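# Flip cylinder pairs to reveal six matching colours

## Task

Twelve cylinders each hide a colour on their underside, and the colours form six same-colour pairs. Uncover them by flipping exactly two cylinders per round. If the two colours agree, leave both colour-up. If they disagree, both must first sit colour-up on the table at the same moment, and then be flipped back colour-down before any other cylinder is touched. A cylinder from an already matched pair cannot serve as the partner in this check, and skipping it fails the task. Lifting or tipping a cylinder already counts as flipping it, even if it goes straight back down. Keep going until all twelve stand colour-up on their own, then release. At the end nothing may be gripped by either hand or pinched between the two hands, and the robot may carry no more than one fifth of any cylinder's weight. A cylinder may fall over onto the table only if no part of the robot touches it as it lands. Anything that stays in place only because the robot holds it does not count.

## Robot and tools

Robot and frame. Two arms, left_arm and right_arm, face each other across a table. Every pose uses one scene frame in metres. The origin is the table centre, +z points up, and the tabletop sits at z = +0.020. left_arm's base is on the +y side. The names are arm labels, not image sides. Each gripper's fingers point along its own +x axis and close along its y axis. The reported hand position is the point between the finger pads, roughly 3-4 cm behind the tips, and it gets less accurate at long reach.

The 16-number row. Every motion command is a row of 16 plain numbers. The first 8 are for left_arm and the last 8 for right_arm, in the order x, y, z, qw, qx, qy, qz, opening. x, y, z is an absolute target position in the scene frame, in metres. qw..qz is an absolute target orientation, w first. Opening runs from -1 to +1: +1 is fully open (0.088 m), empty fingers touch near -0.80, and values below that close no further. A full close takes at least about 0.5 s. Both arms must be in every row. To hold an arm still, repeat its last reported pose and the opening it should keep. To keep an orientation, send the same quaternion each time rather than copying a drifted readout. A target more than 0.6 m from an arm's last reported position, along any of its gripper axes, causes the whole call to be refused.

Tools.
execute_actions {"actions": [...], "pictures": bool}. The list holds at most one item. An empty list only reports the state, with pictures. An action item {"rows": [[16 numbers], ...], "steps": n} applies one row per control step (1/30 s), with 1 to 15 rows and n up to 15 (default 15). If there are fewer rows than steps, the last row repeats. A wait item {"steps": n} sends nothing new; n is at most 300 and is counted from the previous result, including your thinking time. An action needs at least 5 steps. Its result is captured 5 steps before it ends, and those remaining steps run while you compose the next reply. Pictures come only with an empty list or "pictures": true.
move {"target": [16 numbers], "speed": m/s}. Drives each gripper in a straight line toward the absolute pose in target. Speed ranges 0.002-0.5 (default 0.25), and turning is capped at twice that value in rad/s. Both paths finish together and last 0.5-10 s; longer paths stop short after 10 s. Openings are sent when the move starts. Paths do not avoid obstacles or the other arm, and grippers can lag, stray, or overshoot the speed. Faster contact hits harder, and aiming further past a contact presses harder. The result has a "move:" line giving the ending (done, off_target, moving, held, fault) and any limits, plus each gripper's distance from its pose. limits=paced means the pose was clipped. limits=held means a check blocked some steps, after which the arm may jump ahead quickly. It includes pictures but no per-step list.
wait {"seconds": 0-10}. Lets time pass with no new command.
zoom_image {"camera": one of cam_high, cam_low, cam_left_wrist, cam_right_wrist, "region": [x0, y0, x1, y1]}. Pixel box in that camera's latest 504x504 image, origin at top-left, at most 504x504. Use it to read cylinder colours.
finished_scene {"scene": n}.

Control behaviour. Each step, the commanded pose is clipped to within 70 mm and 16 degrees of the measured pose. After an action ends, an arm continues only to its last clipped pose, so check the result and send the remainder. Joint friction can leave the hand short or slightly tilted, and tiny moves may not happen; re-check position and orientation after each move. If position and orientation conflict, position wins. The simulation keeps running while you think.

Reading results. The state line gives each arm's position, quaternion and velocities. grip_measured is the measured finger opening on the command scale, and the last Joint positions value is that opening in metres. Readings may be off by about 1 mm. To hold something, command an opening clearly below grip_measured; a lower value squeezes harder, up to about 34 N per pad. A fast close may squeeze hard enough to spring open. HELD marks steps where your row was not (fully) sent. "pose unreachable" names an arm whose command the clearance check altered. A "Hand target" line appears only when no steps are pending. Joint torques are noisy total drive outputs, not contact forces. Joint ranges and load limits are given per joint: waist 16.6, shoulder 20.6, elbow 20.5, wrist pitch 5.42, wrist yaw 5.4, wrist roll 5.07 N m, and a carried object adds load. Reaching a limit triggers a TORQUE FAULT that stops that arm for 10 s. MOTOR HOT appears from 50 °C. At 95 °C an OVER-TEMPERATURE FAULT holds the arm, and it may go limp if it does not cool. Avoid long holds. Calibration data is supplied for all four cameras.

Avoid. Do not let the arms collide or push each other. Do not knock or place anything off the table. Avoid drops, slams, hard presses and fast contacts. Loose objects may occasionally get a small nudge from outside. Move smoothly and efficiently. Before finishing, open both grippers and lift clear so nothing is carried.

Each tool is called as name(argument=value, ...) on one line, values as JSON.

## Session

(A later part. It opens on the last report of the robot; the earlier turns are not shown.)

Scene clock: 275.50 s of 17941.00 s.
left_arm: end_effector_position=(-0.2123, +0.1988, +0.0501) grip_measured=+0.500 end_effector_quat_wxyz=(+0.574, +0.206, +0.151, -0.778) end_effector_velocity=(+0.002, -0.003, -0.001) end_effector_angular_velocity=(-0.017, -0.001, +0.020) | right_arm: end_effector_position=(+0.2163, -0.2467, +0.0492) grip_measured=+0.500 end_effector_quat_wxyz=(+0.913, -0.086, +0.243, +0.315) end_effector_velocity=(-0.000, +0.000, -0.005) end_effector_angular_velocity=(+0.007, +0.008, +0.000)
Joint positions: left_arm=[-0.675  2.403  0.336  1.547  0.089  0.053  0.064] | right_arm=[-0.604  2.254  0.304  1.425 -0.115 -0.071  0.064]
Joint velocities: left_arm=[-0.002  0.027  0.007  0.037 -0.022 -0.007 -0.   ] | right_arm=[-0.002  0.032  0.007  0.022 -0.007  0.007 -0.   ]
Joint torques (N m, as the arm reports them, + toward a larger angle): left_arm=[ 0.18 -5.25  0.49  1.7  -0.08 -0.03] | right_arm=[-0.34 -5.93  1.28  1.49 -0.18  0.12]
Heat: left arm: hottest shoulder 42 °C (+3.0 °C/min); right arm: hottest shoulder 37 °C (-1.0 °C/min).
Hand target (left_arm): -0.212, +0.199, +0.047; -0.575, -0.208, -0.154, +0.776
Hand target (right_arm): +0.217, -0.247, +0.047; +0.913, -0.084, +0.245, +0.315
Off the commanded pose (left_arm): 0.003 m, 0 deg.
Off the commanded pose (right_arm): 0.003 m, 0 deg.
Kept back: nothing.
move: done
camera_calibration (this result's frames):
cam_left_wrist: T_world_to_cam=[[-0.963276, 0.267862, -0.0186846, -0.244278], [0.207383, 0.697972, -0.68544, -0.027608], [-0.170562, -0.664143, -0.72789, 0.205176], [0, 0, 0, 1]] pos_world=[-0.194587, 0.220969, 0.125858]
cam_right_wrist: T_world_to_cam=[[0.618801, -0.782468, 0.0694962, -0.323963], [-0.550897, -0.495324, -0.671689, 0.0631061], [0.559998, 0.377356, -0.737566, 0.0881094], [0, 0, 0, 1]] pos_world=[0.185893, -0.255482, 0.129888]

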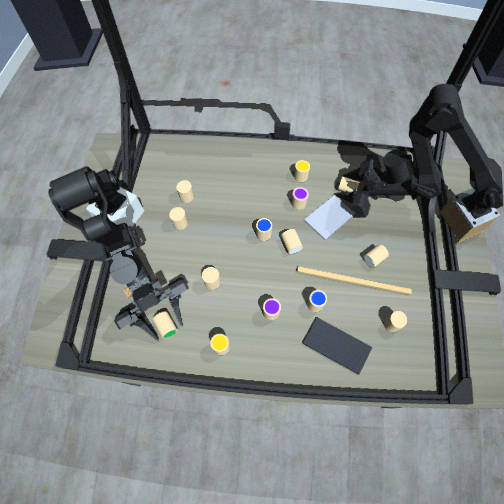

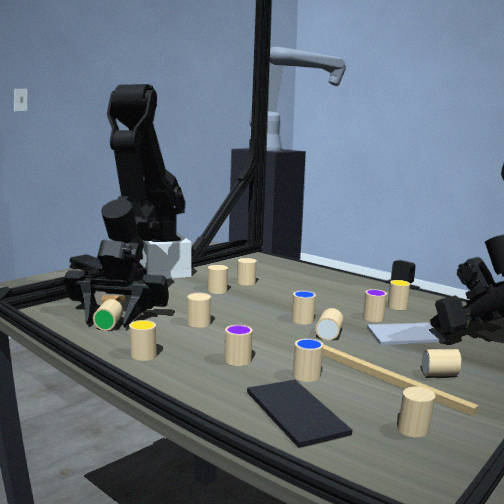

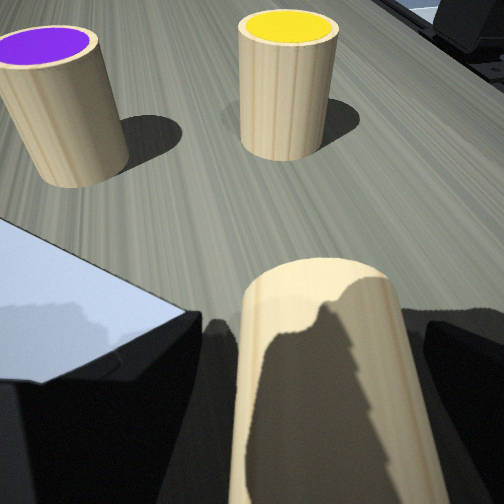

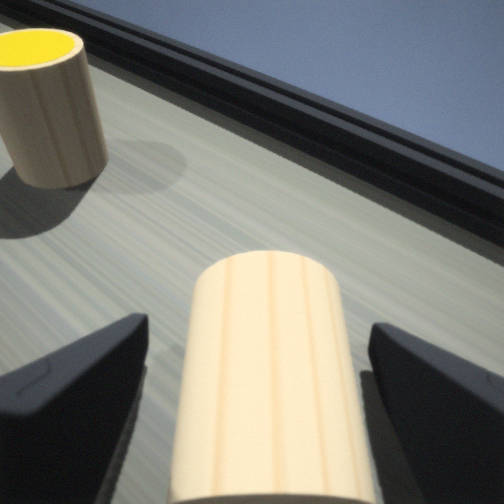

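move(target=[-0.212,0.199,0.047,0.575,0.208,0.154,-0.777,-0.3,0.217,-0.247,0.046,0.914,-0.084,0.245,0.315,-0.3])

move(target=[-0.212,0.21,0.12,0.48,0.5,0.37,-0.63,-0.3,0.19,-0.23,0.155,0.75,-0.198,0.576,0.259,-0.3], speed=0.35)

move(target=[-0.2,0.25,0.095,0.297,0.696,0.515,-0.402,-0.3,-0.13,-0.15,0.13,0.321,-0.663,0.557,0.383,-0.3], speed=0.35)

Scene clock: 276.47 s of 17941.00 s.
left_arm: end_effector_position=(-0.2123, +0.1987, +0.0497) grip_measured=+0.014 end_effector_quat_wxyz=(+0.574, +0.206, +0.151, -0.778) end_effector_velocity=(-0.001, +0.003, -0.002) end_effector_angular_velocity=(+0.011, -0.005, -0.012) | right_arm: end_effector_position=(+0.2165, -0.2465, +0.0487) grip_measured=+0.023 end_effector_quat_wxyz=(+0.914, -0.086, +0.242, +0.316) end_effector_velocity=(+0.002, -0.001, +0.001) end_effector_angular_velocity=(-0.004, -0.012, -0.005)
Joint positions: left_arm=[-0.675  2.406  0.337  1.55   0.089  0.053  0.04 ] | right_arm=[-0.604  2.26   0.305  1.432 -0.115 -0.071  0.04 ]
Joint velocities: left_arm=[-0.002  0.002 -0.002 -0.007  0.007  0.007 -0.   ] | right_arm=[-0.002  0.002  0.002  0.007  0.007 -0.007 -0.   ]
Joint torques (N m, as the arm reports them, + toward a larger angle): left_arm=[-0.08 -5.56  0.99  1.63 -0.05 -0.07] | right_arm=[-0.32 -5.8   1.3   1.45 -0.15  0.12]
Heat: left arm: hottest shoulder 42 °C (+3.0 °C/min); right arm: hottest shoulder 36 °C (-2.0 °C/min).
Hand target (left_arm): -0.212, +0.199, +0.047; -0.575, -0.208, -0.154, +0.776
Hand target (right_arm): +0.217, -0.247, +0.046; +0.913, -0.084, +0.245, +0.315
Off the commanded pose (left_arm): 0.003 m, 0 deg.
Off the commanded pose (right_arm): 0.003 m, 0 deg.
Kept back: nothing.
move: done
camera_calibration (this result's frames):
cam_left_wrist: T_world_to_cam=[[-0.963363, 0.267535, -0.018902, -0.244169], [0.207228, 0.697759, -0.685703, -0.0278293], [-0.170261, -0.664498, -0.727636, 0.205004], [0, 0, 0, 1]] pos_world=[-0.194552, 0.220966, 0.12547]
cam_right_wrist: T_world_to_cam=[[0.618951, -0.782342, 0.06957, -0.32392], [-0.549693, -0.494746, -0.673101, 0.0629531], [0.561014, 0.378375, -0.736271, 0.0875033], [0, 0, 0, 1]] pos_world=[0.186005, -0.255379, 0.129335]

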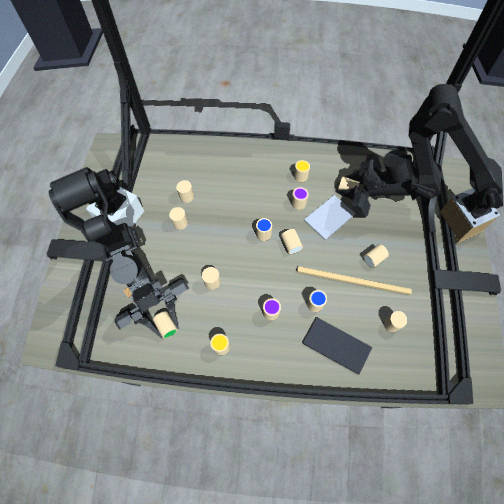

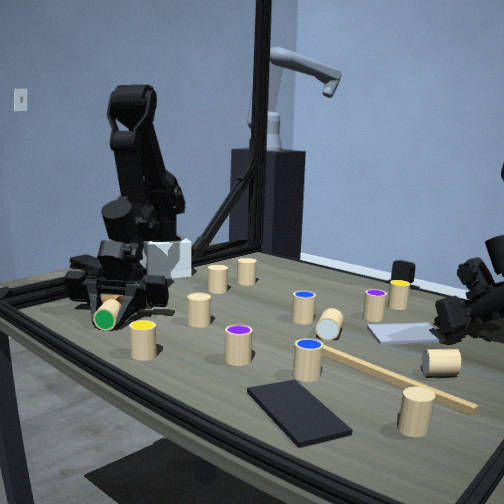

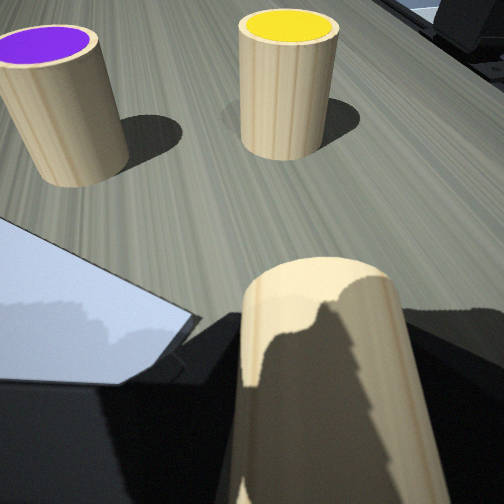

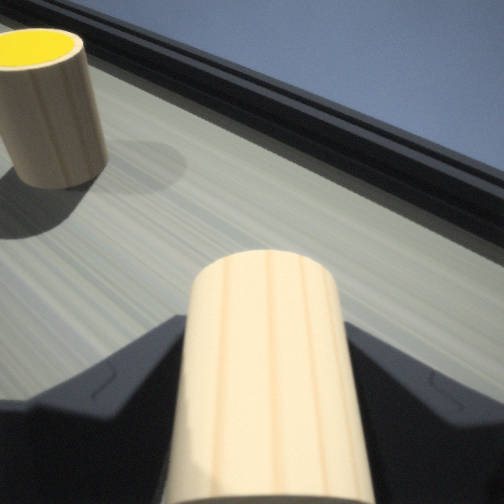

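Scene clock: 278.27 s of 17941.00 s.
left_arm: end_effector_position=(-0.2114, +0.2113, +0.1203) grip_measured=+0.014 end_effector_quat_wxyz=(+0.477, +0.493, +0.369, -0.626) end_effector_velocity=(+0.005, +0.000, +0.003) end_effector_angular_velocity=(+0.009, -0.037, +0.013) | right_arm: end_effector_position=(+0.1898, -0.2315, +0.1540) grip_measured=+0.023 end_effector_quat_wxyz=(+0.750, -0.198, +0.574, +0.263) end_effector_velocity=(-0.002, +0.004, +0.004) end_effector_angular_velocity=(+0.011, +0.011, +0.029)
Joint positions: left_arm=[-0.721  1.775  0.893 -0.446 -0.     0.035  0.04 ] | right_arm=[-0.473  1.644  0.989 -0.65  -0.007 -0.009  0.04 ]
Joint velocities: left_arm=[-0.002 -0.002  0.017 -0.037 -0.037 -0.007 -0.   ] | right_arm=[ 0.002 -0.002  0.017 -0.022 -0.022 -0.022 -0.   ]
Joint torques (N m, as the arm reports them, + toward a larger angle): left_arm=[ 0.05 -6.28  6.01  0.57 -0.14 -0.1 ] | right_arm=[ 0.29 -6.51  7.39  0.31  0.02  0.19]
Heat: left arm: hottest shoulder 42 °C (+3.0 °C/min); right arm: hottest shoulder 36 °C (-1.0 °C/min).
Hand target (left_arm): -0.212, +0.209, +0.120; -0.477, -0.495, -0.370, +0.625
Hand target (right_arm): +0.191, -0.230, +0.154; +0.749, -0.198, +0.576, +0.262
Off the commanded pose (left_arm): 0.001 m, 0 deg.
Off the commanded pose (right_arm): 0.002 m, 1 deg.
Kept back: nothing.
move: done
camera_calibration (this result's frames):
cam_left_wrist: T_world_to_cam=[[-0.963587, 0.264273, -0.0407416, -0.242031], [0.261927, 0.963517, 0.055045, -0.122043], [0.0538021, 0.0423694, -0.997652, 0.195348], [0, 0, 0, 1]] pos_world=[-0.211761, 0.173276, 0.191746]
cam_right_wrist: T_world_to_cam=[[0.659448, -0.750724, 0.0392536, -0.298624], [-0.751697, -0.657885, 0.0462375, 0.0163795], [-0.00888727, -0.0599981, -0.998159, 0.221442], [0, 0, 0, 1]] pos_world=[0.211207, -0.200122, 0.231999]

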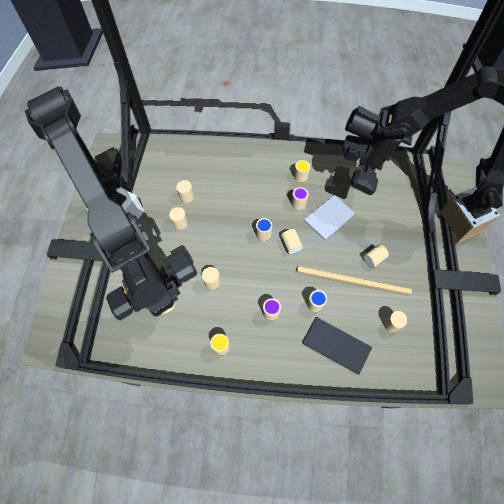

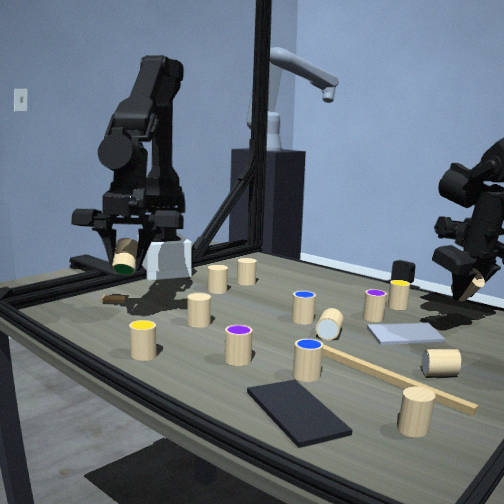

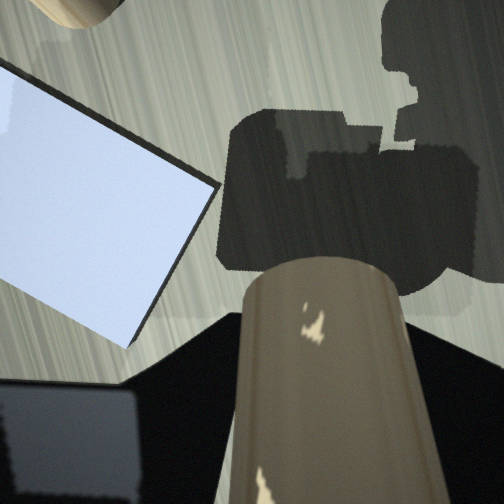

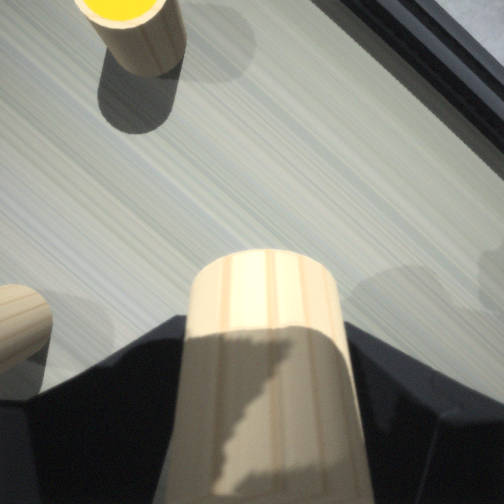

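Scene clock: 280.67 s of 17941.00 s.
left_arm: end_effector_position=(-0.1994, +0.2509, +0.0957) grip_measured=+0.014 end_effector_quat_wxyz=(+0.302, +0.691, +0.517, -0.404) end_effector_velocity=(+0.002, +0.005, +0.003) end_effector_angular_velocity=(+0.033, -0.019, +0.000) | right_arm: end_effector_position=(-0.1263, -0.1513, +0.1331) grip_measured=+0.023 end_effector_quat_wxyz=(+0.328, -0.661, +0.556, +0.382) end_effector_velocity=(-0.003, -0.002, +0.002) end_effector_angular_velocity=(-0.034, +0.011, +0.023)
Joint positions: left_arm=[-0.724  2.254  1.408 -1.239 -0.02   0.036  0.04 ] | right_arm=[ 0.636  2.15   1.498 -1.434 -0.008  0.033  0.04 ]
Joint velocities: left_arm=[-0.002  0.007  0.007 -0.037 -0.007 -0.007 -0.   ] | right_arm=[ 0.007  0.017  0.022 -0.037 -0.007 -0.022 -0.   ]
Joint torques (N m, as the arm reports them, + toward a larger angle): left_arm=[-0.31 -8.01  4.38 -0.63 -0.13  0.12] | right_arm=[ 0.24 -8.8   5.56 -0.95 -0.13 -0.24]
Heat: left arm: hottest shoulder 41 °C (+1.0 °C/min); right arm: hottest shoulder 36 °C (-1.0 °C/min).
Hand target (left_arm): -0.200, +0.251, +0.093; +0.299, +0.695, +0.517, -0.401
Hand target (right_arm): -0.128, -0.151, +0.131; -0.322, +0.664, -0.556, -0.382
Off the commanded pose (left_arm): 0.001 m, 1 deg.
Off the commanded pose (right_arm): 0.005 m, 1 deg.
Kept back: nothing.
move: done
camera_calibration (this result's frames):
cam_left_wrist: T_world_to_cam=[[-0.9542, 0.297793, -0.0286718, -0.249648], [0.184975, 0.662583, 0.725788, -0.166038], [0.235132, 0.687243, -0.687321, 0.0130902], [0, 0, 0, 1]] pos_world=[-0.210579, 0.175361, 0.122348]
cam_right_wrist: T_world_to_cam=[[0.972936, 0.230981, 0.00655937, 0.163276], [0.151786, -0.66024, 0.735557, -0.145532], [0.174231, -0.714654, -0.677431, 0.0839203], [0, 0, 0, 1]] pos_world=[-0.151389, -0.0738259, 0.162826]

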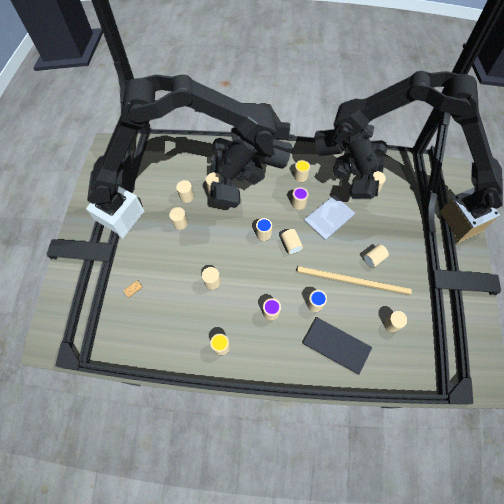

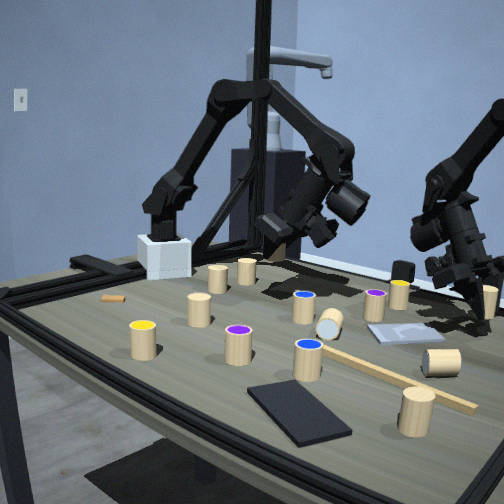

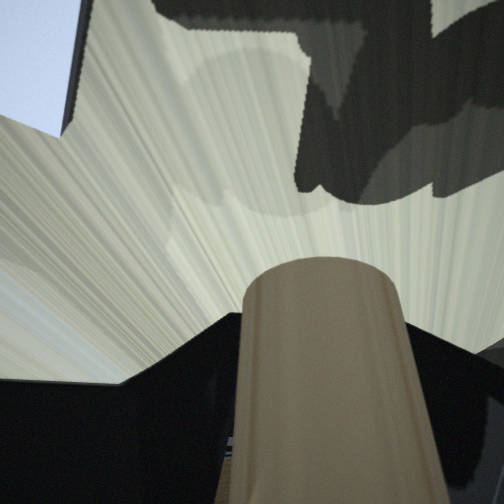

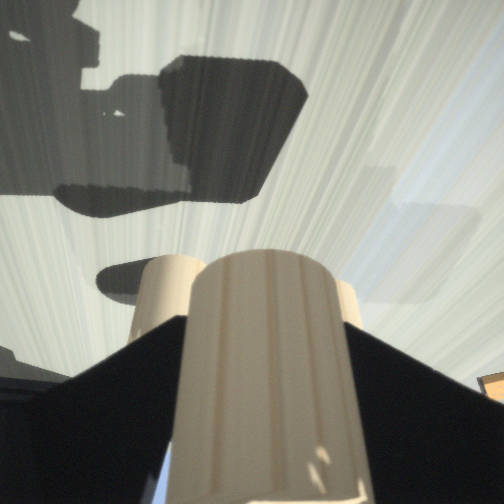

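move(target=[-0.19,0.28,0.08,0.297,0.696,0.515,-0.402,-0.3,-0.125,-0.118,0.085,0.321,-0.663,0.557,0.383,-0.3], speed=0.12)

move(target=[-0.19,0.28,0.054,0.297,0.696,0.515,-0.402,-0.3,-0.125,-0.118,0.052,0.321,-0.663,0.557,0.383,-0.3], speed=0.06)

move(target=[-0.19,0.28,0.054,0.297,0.696,0.515,-0.402,0.4,-0.125,-0.118,0.052,0.321,-0.663,0.557,0.383,0.4])

move(target=[-0.19,0.28,0.054,0.297,0.696,0.515,-0.402,0.4,-0.125,-0.125,0.125,0.321,-0.663,0.557,0.383,0.4], speed=0.2)

move(target=[-0.19,0.28,0.054,0.297,0.696,0.515,-0.402,0.4,0.1,-0.14,0.12,0.433,-0.433,0.75,0.25,0.4], speed=0.3)

Scene clock: 282.00 s of 17941.00 s.
left_arm: end_effector_position=(-0.1915, +0.2792, +0.0779) grip_measured=+0.014 end_effector_quat_wxyz=(+0.295, +0.697, +0.517, -0.400) end_effector_velocity=(+0.003, +0.005, +0.001) end_effector_angular_velocity=(+0.011, -0.026, -0.012) | right_arm: end_effector_position=(-0.1260, -0.1198, +0.0887) grip_measured=+0.023 end_effector_quat_wxyz=(+0.323, -0.661, +0.558, +0.384) end_effector_velocity=(+0.002, +0.001, +0.001) end_effector_angular_velocity=(-0.003, +0.004, +0.020)
Joint positions: left_arm=[-0.723  2.221  1.25  -1.128 -0.024  0.046  0.04 ] | right_arm=[ 0.617  2.336  1.622 -1.376 -0.006  0.008  0.04 ]
Joint velocities: left_arm=[-0.007 -0.002 -0.012 -0.007 -0.022 -0.007  0.   ] | right_arm=[-0.002  0.002  0.007 -0.007  0.007 -0.022 -0.   ]
Joint torques (N m, as the arm reports them, + toward a larger angle): left_arm=[  0.37 -11.03   2.13  -0.39  -0.14   0.15] | right_arm=[-0.32 -9.75  5.32 -0.58  0.02 -0.21]
Heat: left arm: hottest shoulder 41 °C (+1.0 °C/min); right arm: hottest shoulder 36 °C (-1.0 °C/min).
Hand target (left_arm): -0.190, +0.280, +0.080; +0.297, +0.696, +0.515, -0.402
Hand target (right_arm): -0.125, -0.118, +0.085; -0.321, +0.663, -0.557, -0.383
Off the commanded pose (left_arm): 0.003 m, 0 deg.
Off the commanded pose (right_arm): 0.004 m, 0 deg.
Kept back: nothing.
move: done
camera_calibration (this result's frames):
cam_left_wrist: T_world_to_cam=[[-0.951223, 0.307356, -0.0265853, -0.253291], [0.189323, 0.649616, 0.736312, -0.169643], [0.24358, 0.695364, -0.676119, -0.0219209], [0, 0, 0, 1]] pos_world=[-0.20348, 0.203297, 0.103356]
cam_right_wrist: T_world_to_cam=[[0.972318, 0.233626, -0.00403472, 0.157234], [0.160487, -0.655176, 0.738233, -0.0906675], [0.169827, -0.718445, -0.674534, 0.0750308], [0, 0, 0, 1]] pos_world=[-0.151073, -0.0422317, 0.118179]

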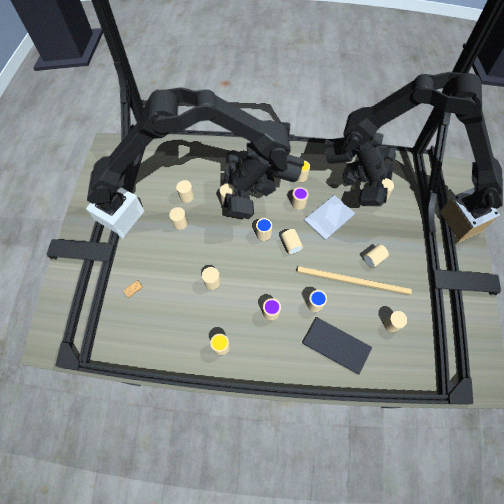

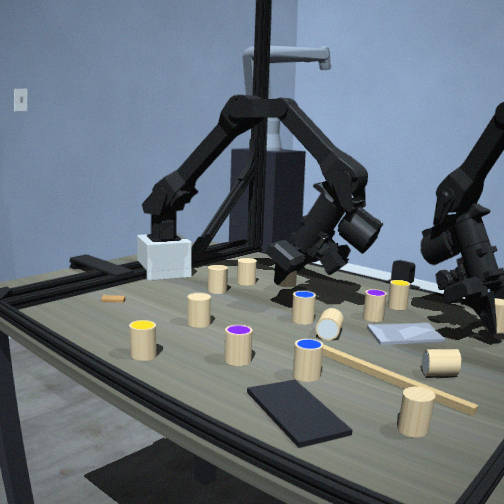

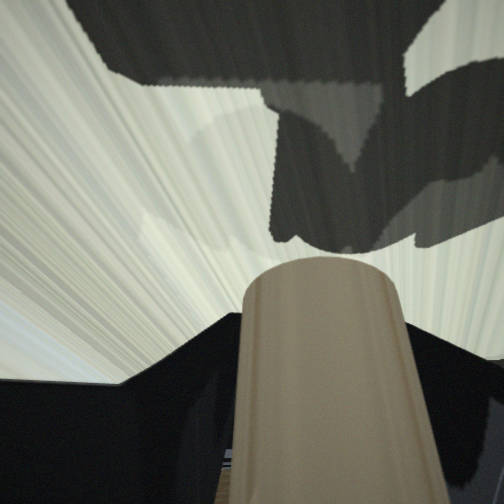

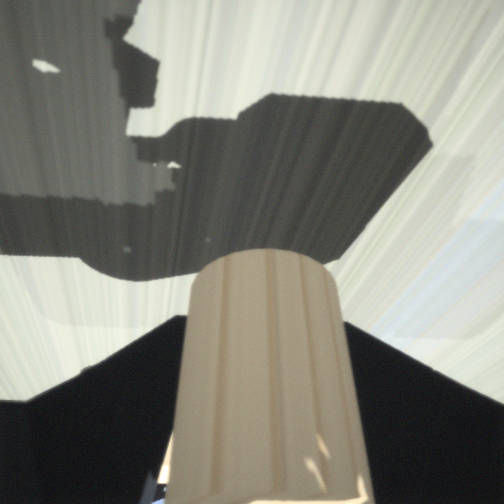

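Scene clock: 282.97 s of 17941.00 s.
left_arm: end_effector_position=(-0.1923, +0.2757, +0.0583) grip_measured=+0.014 end_effector_quat_wxyz=(+0.302, +0.692, +0.513, -0.409) end_effector_velocity=(-0.000, -0.003, -0.003) end_effector_angular_velocity=(-0.019, -0.005, +0.000) | right_arm: end_effector_position=(-0.1268, -0.1154, +0.0585) grip_measured=+0.023 end_effector_quat_wxyz=(+0.326, -0.659, +0.556, +0.388) end_effector_velocity=(-0.002, +0.002, +0.000) end_effector_angular_velocity=(+0.010, +0.012, +0.005)
Joint positions: left_arm=[-0.723  2.262  1.235 -1.048 -0.024  0.046  0.04 ] | right_arm=[ 0.617  2.401  1.61  -1.288 -0.006  0.008  0.04 ]
Joint velocities: left_arm=[-0.002  0.002 -0.002  0.022 -0.007 -0.007  0.   ] | right_arm=[ 0.002 -0.002  0.002  0.007 -0.007 -0.007  0.   ]
Joint torques (N m, as the arm reports them, + toward a larger angle): left_arm=[ 0.3  -7.35  2.67 -0.32 -0.11  0.11] | right_arm=[-0.3  -9.71  3.18 -0.34  0.03 -0.22]
Heat: left arm: hottest shoulder 41 °C (+1.0 °C/min); right arm: hottest shoulder 37 °C (-1.0 °C/min).
Hand target (left_arm): -0.190, +0.280, +0.054; +0.297, +0.696, +0.515, -0.402
Hand target (right_arm): -0.125, -0.118, +0.052; -0.321, +0.663, -0.557, -0.383
Off the commanded pose (left_arm): 0.007 m, 1 deg.
Off the commanded pose (right_arm): 0.007 m, 1 deg.
Kept back: nothing.
move: done
camera_calibration (this result's frames):
cam_left_wrist: T_world_to_cam=[[-0.95139, 0.306686, -0.0283057, -0.253309], [0.193745, 0.667396, 0.719058, -0.155859], [0.239416, 0.678621, -0.694373, -0.0275926], [0, 0, 0, 1]] pos_world=[-0.204193, 0.200431, 0.0857419]
cam_right_wrist: T_world_to_cam=[[0.972268, 0.233848, -0.0030691, 0.156769], [0.161879, -0.663458, 0.730492, -0.0656741], [0.168788, -0.710731, -0.682914, 0.0592385], [0, 0, 0, 1]] pos_world=[-0.151789, -0.0381295, 0.0889104]

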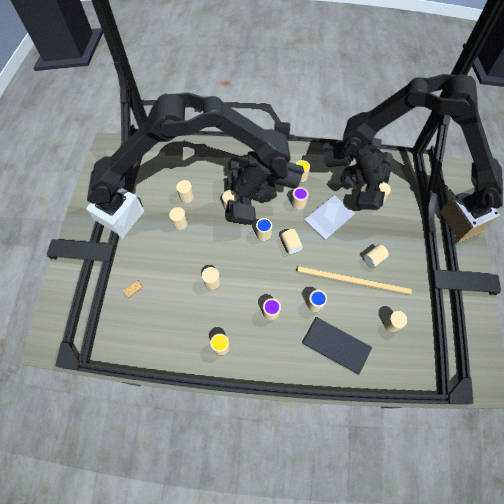

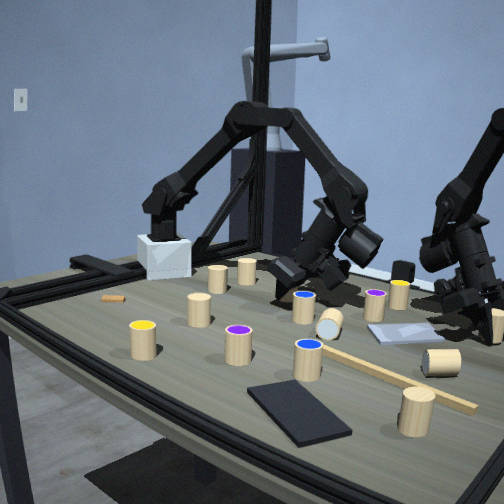

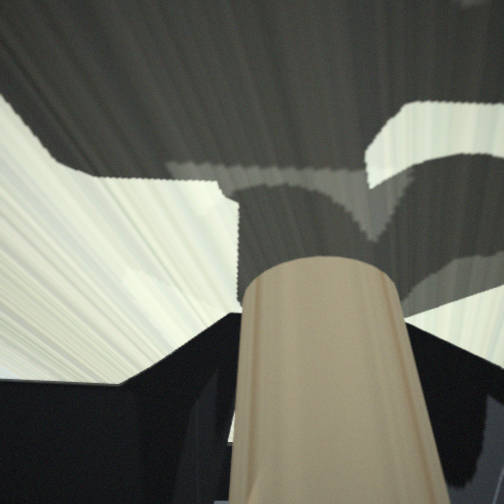

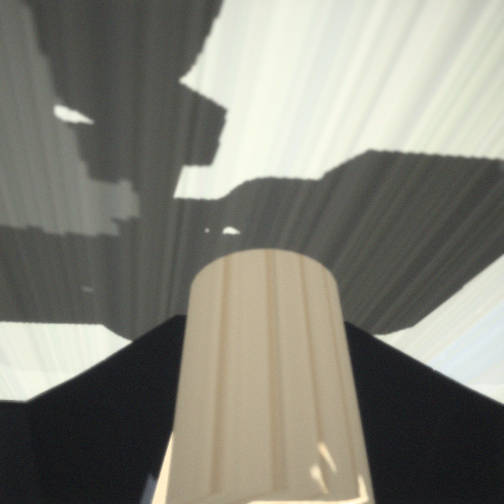

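Scene clock: 283.67 s of 17941.00 s.
left_arm: end_effector_position=(-0.1923, +0.2756, +0.0583) grip_measured=+0.398 end_effector_quat_wxyz=(+0.302, +0.692, +0.513, -0.409) end_effector_velocity=(+0.002, +0.005, +0.005) end_effector_angular_velocity=(+0.028, -0.017, +0.000) | right_arm: end_effector_position=(-0.1268, -0.1152, +0.0577) grip_measured=+0.398 end_effector_quat_wxyz=(+0.326, -0.659, +0.555, +0.388) end_effector_velocity=(-0.000, -0.002, -0.001) end_effector_angular_velocity=(-0.014, +0.008, +0.000)
Joint positions: left_arm=[-0.723  2.262  1.235 -1.048 -0.025  0.046  0.059] | right_arm=[ 0.617  2.402  1.61  -1.285 -0.006  0.008  0.059]
Joint velocities: left_arm=[-0.002 -0.002  0.002 -0.037 -0.007 -0.007  0.001] | right_arm=[-0.002  0.007  0.002 -0.007 -0.007 -0.007  0.001]
Joint torques (N m, as the arm reports them, + toward a larger angle): left_arm=[ 0.13 -7.42  2.51 -0.29 -0.1   0.14] | right_arm=[-0.29 -9.7   3.42 -0.51  0.02 -0.22]
Heat: left arm: hottest shoulder 41 °C (+1.0 °C/min); right arm: hottest shoulder 37 °C (-1.0 °C/min).
Hand target (left_arm): -0.190, +0.280, +0.054; +0.297, +0.696, +0.515, -0.402
Hand target (right_arm): -0.125, -0.118, +0.052; -0.321, +0.663, -0.557, -0.383
Off the commanded pose (left_arm): 0.007 m, 1 deg.
Off the commanded pose (right_arm): 0.007 m, 1 deg.
Kept back: nothing.
move: done
camera_calibration (this result's frames):
cam_left_wrist: T_world_to_cam=[[-0.951229, 0.307167, -0.0284808, -0.253339], [0.194051, 0.667582, 0.718804, -0.155759], [0.239806, 0.67822, -0.694629, -0.0273707], [0, 0, 0, 1]] pos_world=[-0.204195, 0.200363, 0.0857322]
cam_right_wrist: T_world_to_cam=[[0.972189, 0.234175, -0.00321161, 0.156789], [0.162334, -0.663929, 0.729963, -0.0648514], [0.168806, -0.710184, -0.683479, 0.0589174], [0, 0, 0, 1]] pos_world=[-0.151847, -0.0379306, 0.0881115]

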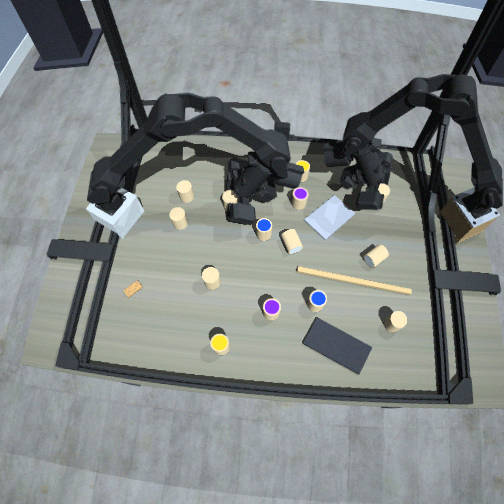

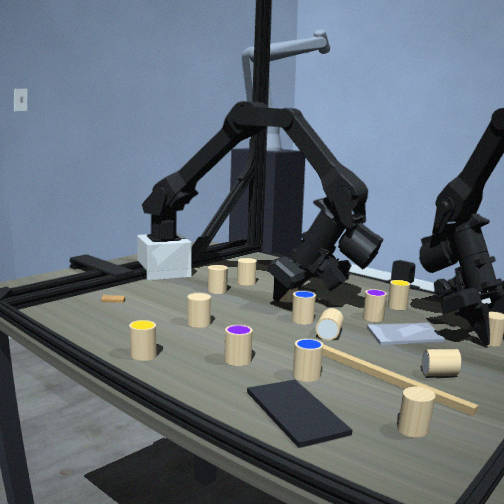

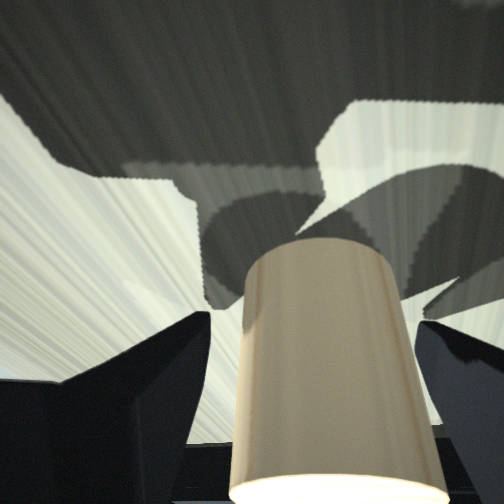

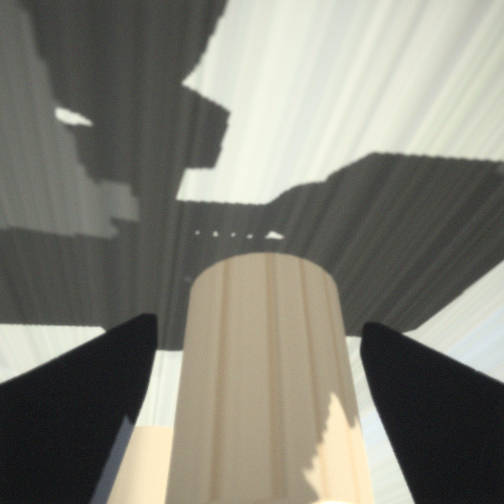

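Scene clock: 284.57 s of 17941.00 s.
left_arm: end_effector_position=(-0.1923, +0.2756, +0.0582) grip_measured=+0.400 end_effector_quat_wxyz=(+0.302, +0.692, +0.513, -0.409) end_effector_velocity=(+0.000, -0.000, -0.002) end_effector_angular_velocity=(-0.003, -0.002, -0.012) | right_arm: end_effector_position=(-0.1247, -0.1268, +0.1199) grip_measured=+0.400 end_effector_quat_wxyz=(+0.317, -0.665, +0.561, +0.377) end_effector_velocity=(-0.000, -0.001, +0.002) end_effector_angular_velocity=(-0.005, +0.017, +0.013)
Joint positions: left_arm=[-0.723  2.262  1.235 -1.048 -0.025  0.046  0.059] | right_arm=[ 0.617  2.276  1.642 -1.476 -0.006  0.008  0.059]
Joint velocities: left_arm=[-0.002  0.002 -0.002  0.007 -0.007  0.007 -0.   ] | right_arm=[-0.002 -0.002  0.002 -0.007 -0.007 -0.022 -0.   ]
Joint torques (N m, as the arm reports them, + toward a larger angle): left_arm=[ 0.35 -7.42  2.58 -0.23 -0.1   0.05] | right_arm=[  0.02 -12.81   5.44  -0.93  -0.02  -0.11]
Heat: left arm: hottest shoulder 41 °C (+1.0 °C/min); right arm: hottest shoulder 37 °C (-1.0 °C/min).
Hand target (left_arm): -0.190, +0.280, +0.054; +0.297, +0.696, +0.515, -0.402
Hand target (right_arm): -0.125, -0.124, +0.125; -0.321, +0.663, -0.557, -0.383
Off the commanded pose (left_arm): 0.006 m, 1 deg.
Off the commanded pose (right_arm): 0.005 m, 1 deg.
Kept back: nothing.
move: done
camera_calibration (this result's frames):
cam_left_wrist: T_world_to_cam=[[-0.951227, 0.307178, -0.0284546, -0.25335], [0.193985, 0.667316, 0.719069, -0.155691], [0.23987, 0.678478, -0.694356, -0.0275544], [0, 0, 0, 1]] pos_world=[-0.204182, 0.200414, 0.0856113]
cam_right_wrist: T_world_to_cam=[[0.972213, 0.234043, -0.00502011, 0.157854], [0.158021, -0.640295, 0.751699, -0.118549], [0.172716, -0.731605, -0.659487, 0.0877402], [0, 0, 0, 1]] pos_world=[-0.149889, -0.0486597, 0.147769]

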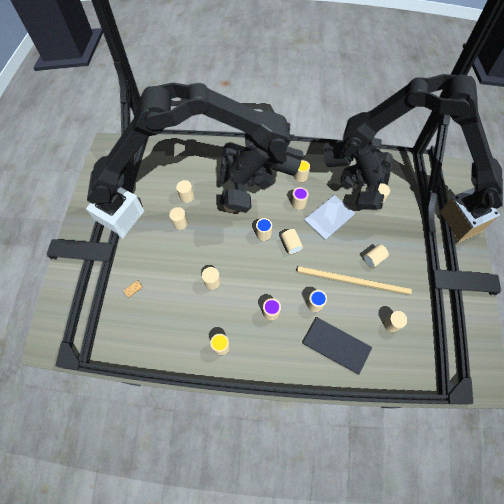

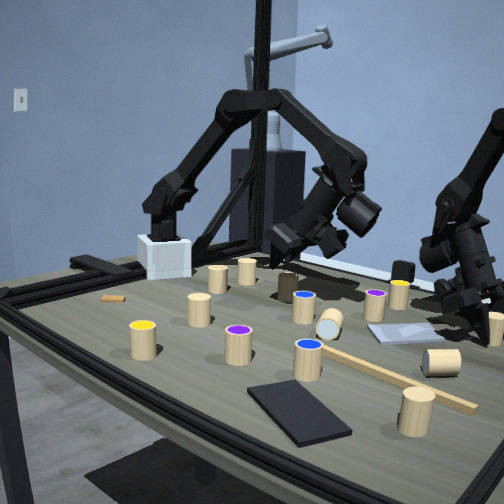

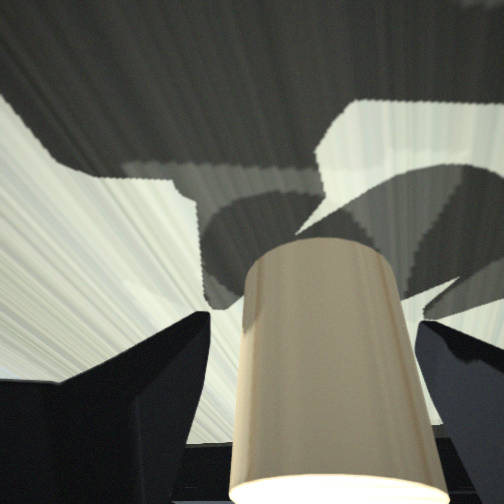

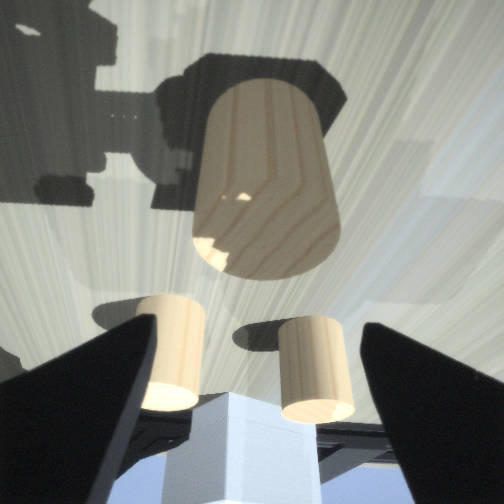

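Scene clock: 286.23 s of 17941.00 s.
left_arm: end_effector_position=(-0.1923, +0.2756, +0.0582) grip_measured=+0.400 end_effector_quat_wxyz=(+0.302, +0.692, +0.513, -0.409) end_effector_velocity=(+0.000, +0.004, +0.004) end_effector_angular_velocity=(+0.014, -0.014, -0.004) | right_arm: end_effector_position=(+0.0977, -0.1398, +0.1234) grip_measured=+0.400 end_effector_quat_wxyz=(+0.435, -0.433, +0.747, +0.255) end_effector_velocity=(+0.000, +0.001, -0.001) end_effector_angular_velocity=(-0.001, +0.012, +0.000)
Joint positions: left_arm=[-0.723  2.262  1.235 -1.048 -0.025  0.046  0.059] | right_arm=[-0.079  2.345  1.79  -1.529 -0.006 -0.     0.059]
Joint velocities: left_arm=[-0.007 -0.007 -0.002 -0.022 -0.007 -0.007  0.   ] | right_arm=[-0.002  0.012  0.012 -0.007 -0.007 -0.007 -0.   ]
Joint torques (N m, as the arm reports them, + toward a larger angle): left_arm=[ 0.12 -7.55  2.32 -0.26 -0.14  0.11] | right_arm=[-0.3  -9.91  5.69 -0.9  -0.14  0.01]
Heat: left arm: hottest shoulder 41 °C (+0.0 °C/min); right arm: hottest shoulder 37 °C (+0.0 °C/min).
Hand target (left_arm): -0.190, +0.280, +0.054; +0.297, +0.696, +0.515, -0.402
Hand target (right_arm): +0.099, -0.140, +0.120; +0.431, -0.432, +0.751, +0.252
Off the commanded pose (left_arm): 0.006 m, 1 deg.
Off the commanded pose (right_arm): 0.004 m, 1 deg.
Kept back: nothing.
move: done
camera_calibration (this result's frames):
cam_left_wrist: T_world_to_cam=[[-0.951227, 0.307178, -0.0284546, -0.25335], [0.193985, 0.667316, 0.719069, -0.155691], [0.23987, 0.678478, -0.694356, -0.0275544], [0, 0, 0, 1]] pos_world=[-0.204182, 0.200414, 0.0856113]
cam_right_wrist: T_world_to_cam=[[0.899316, -0.437232, -0.0076867, -0.14171], [-0.291795, -0.613082, 0.734157, -0.114686], [-0.32571, -0.657996, -0.678936, 0.103491], [0, 0, 0, 1]] pos_world=[0.127686, -0.0641757, 0.153372]

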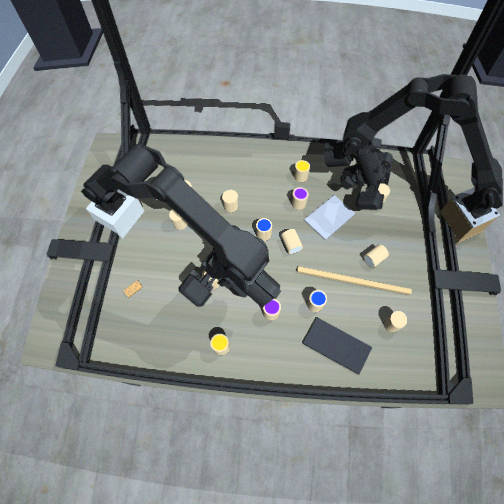

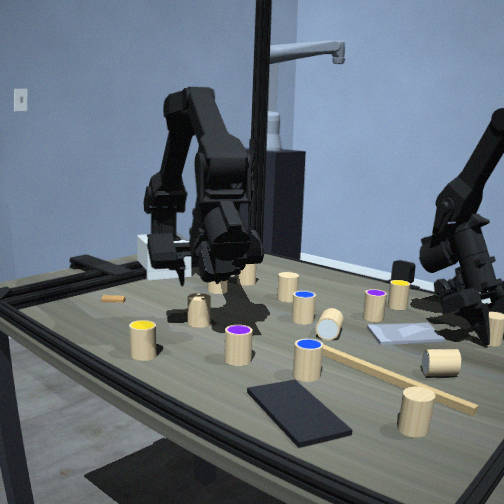

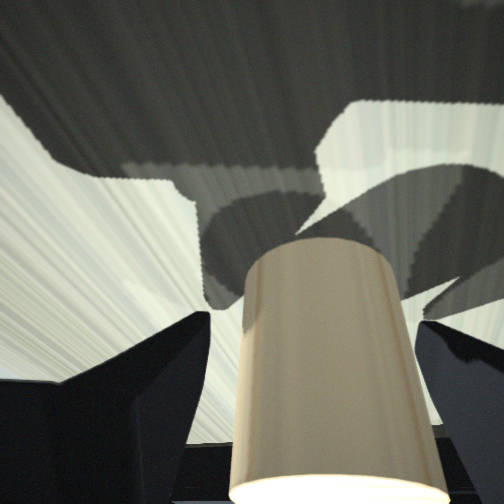

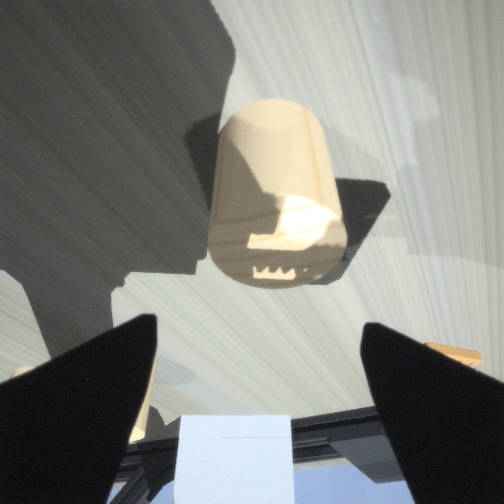

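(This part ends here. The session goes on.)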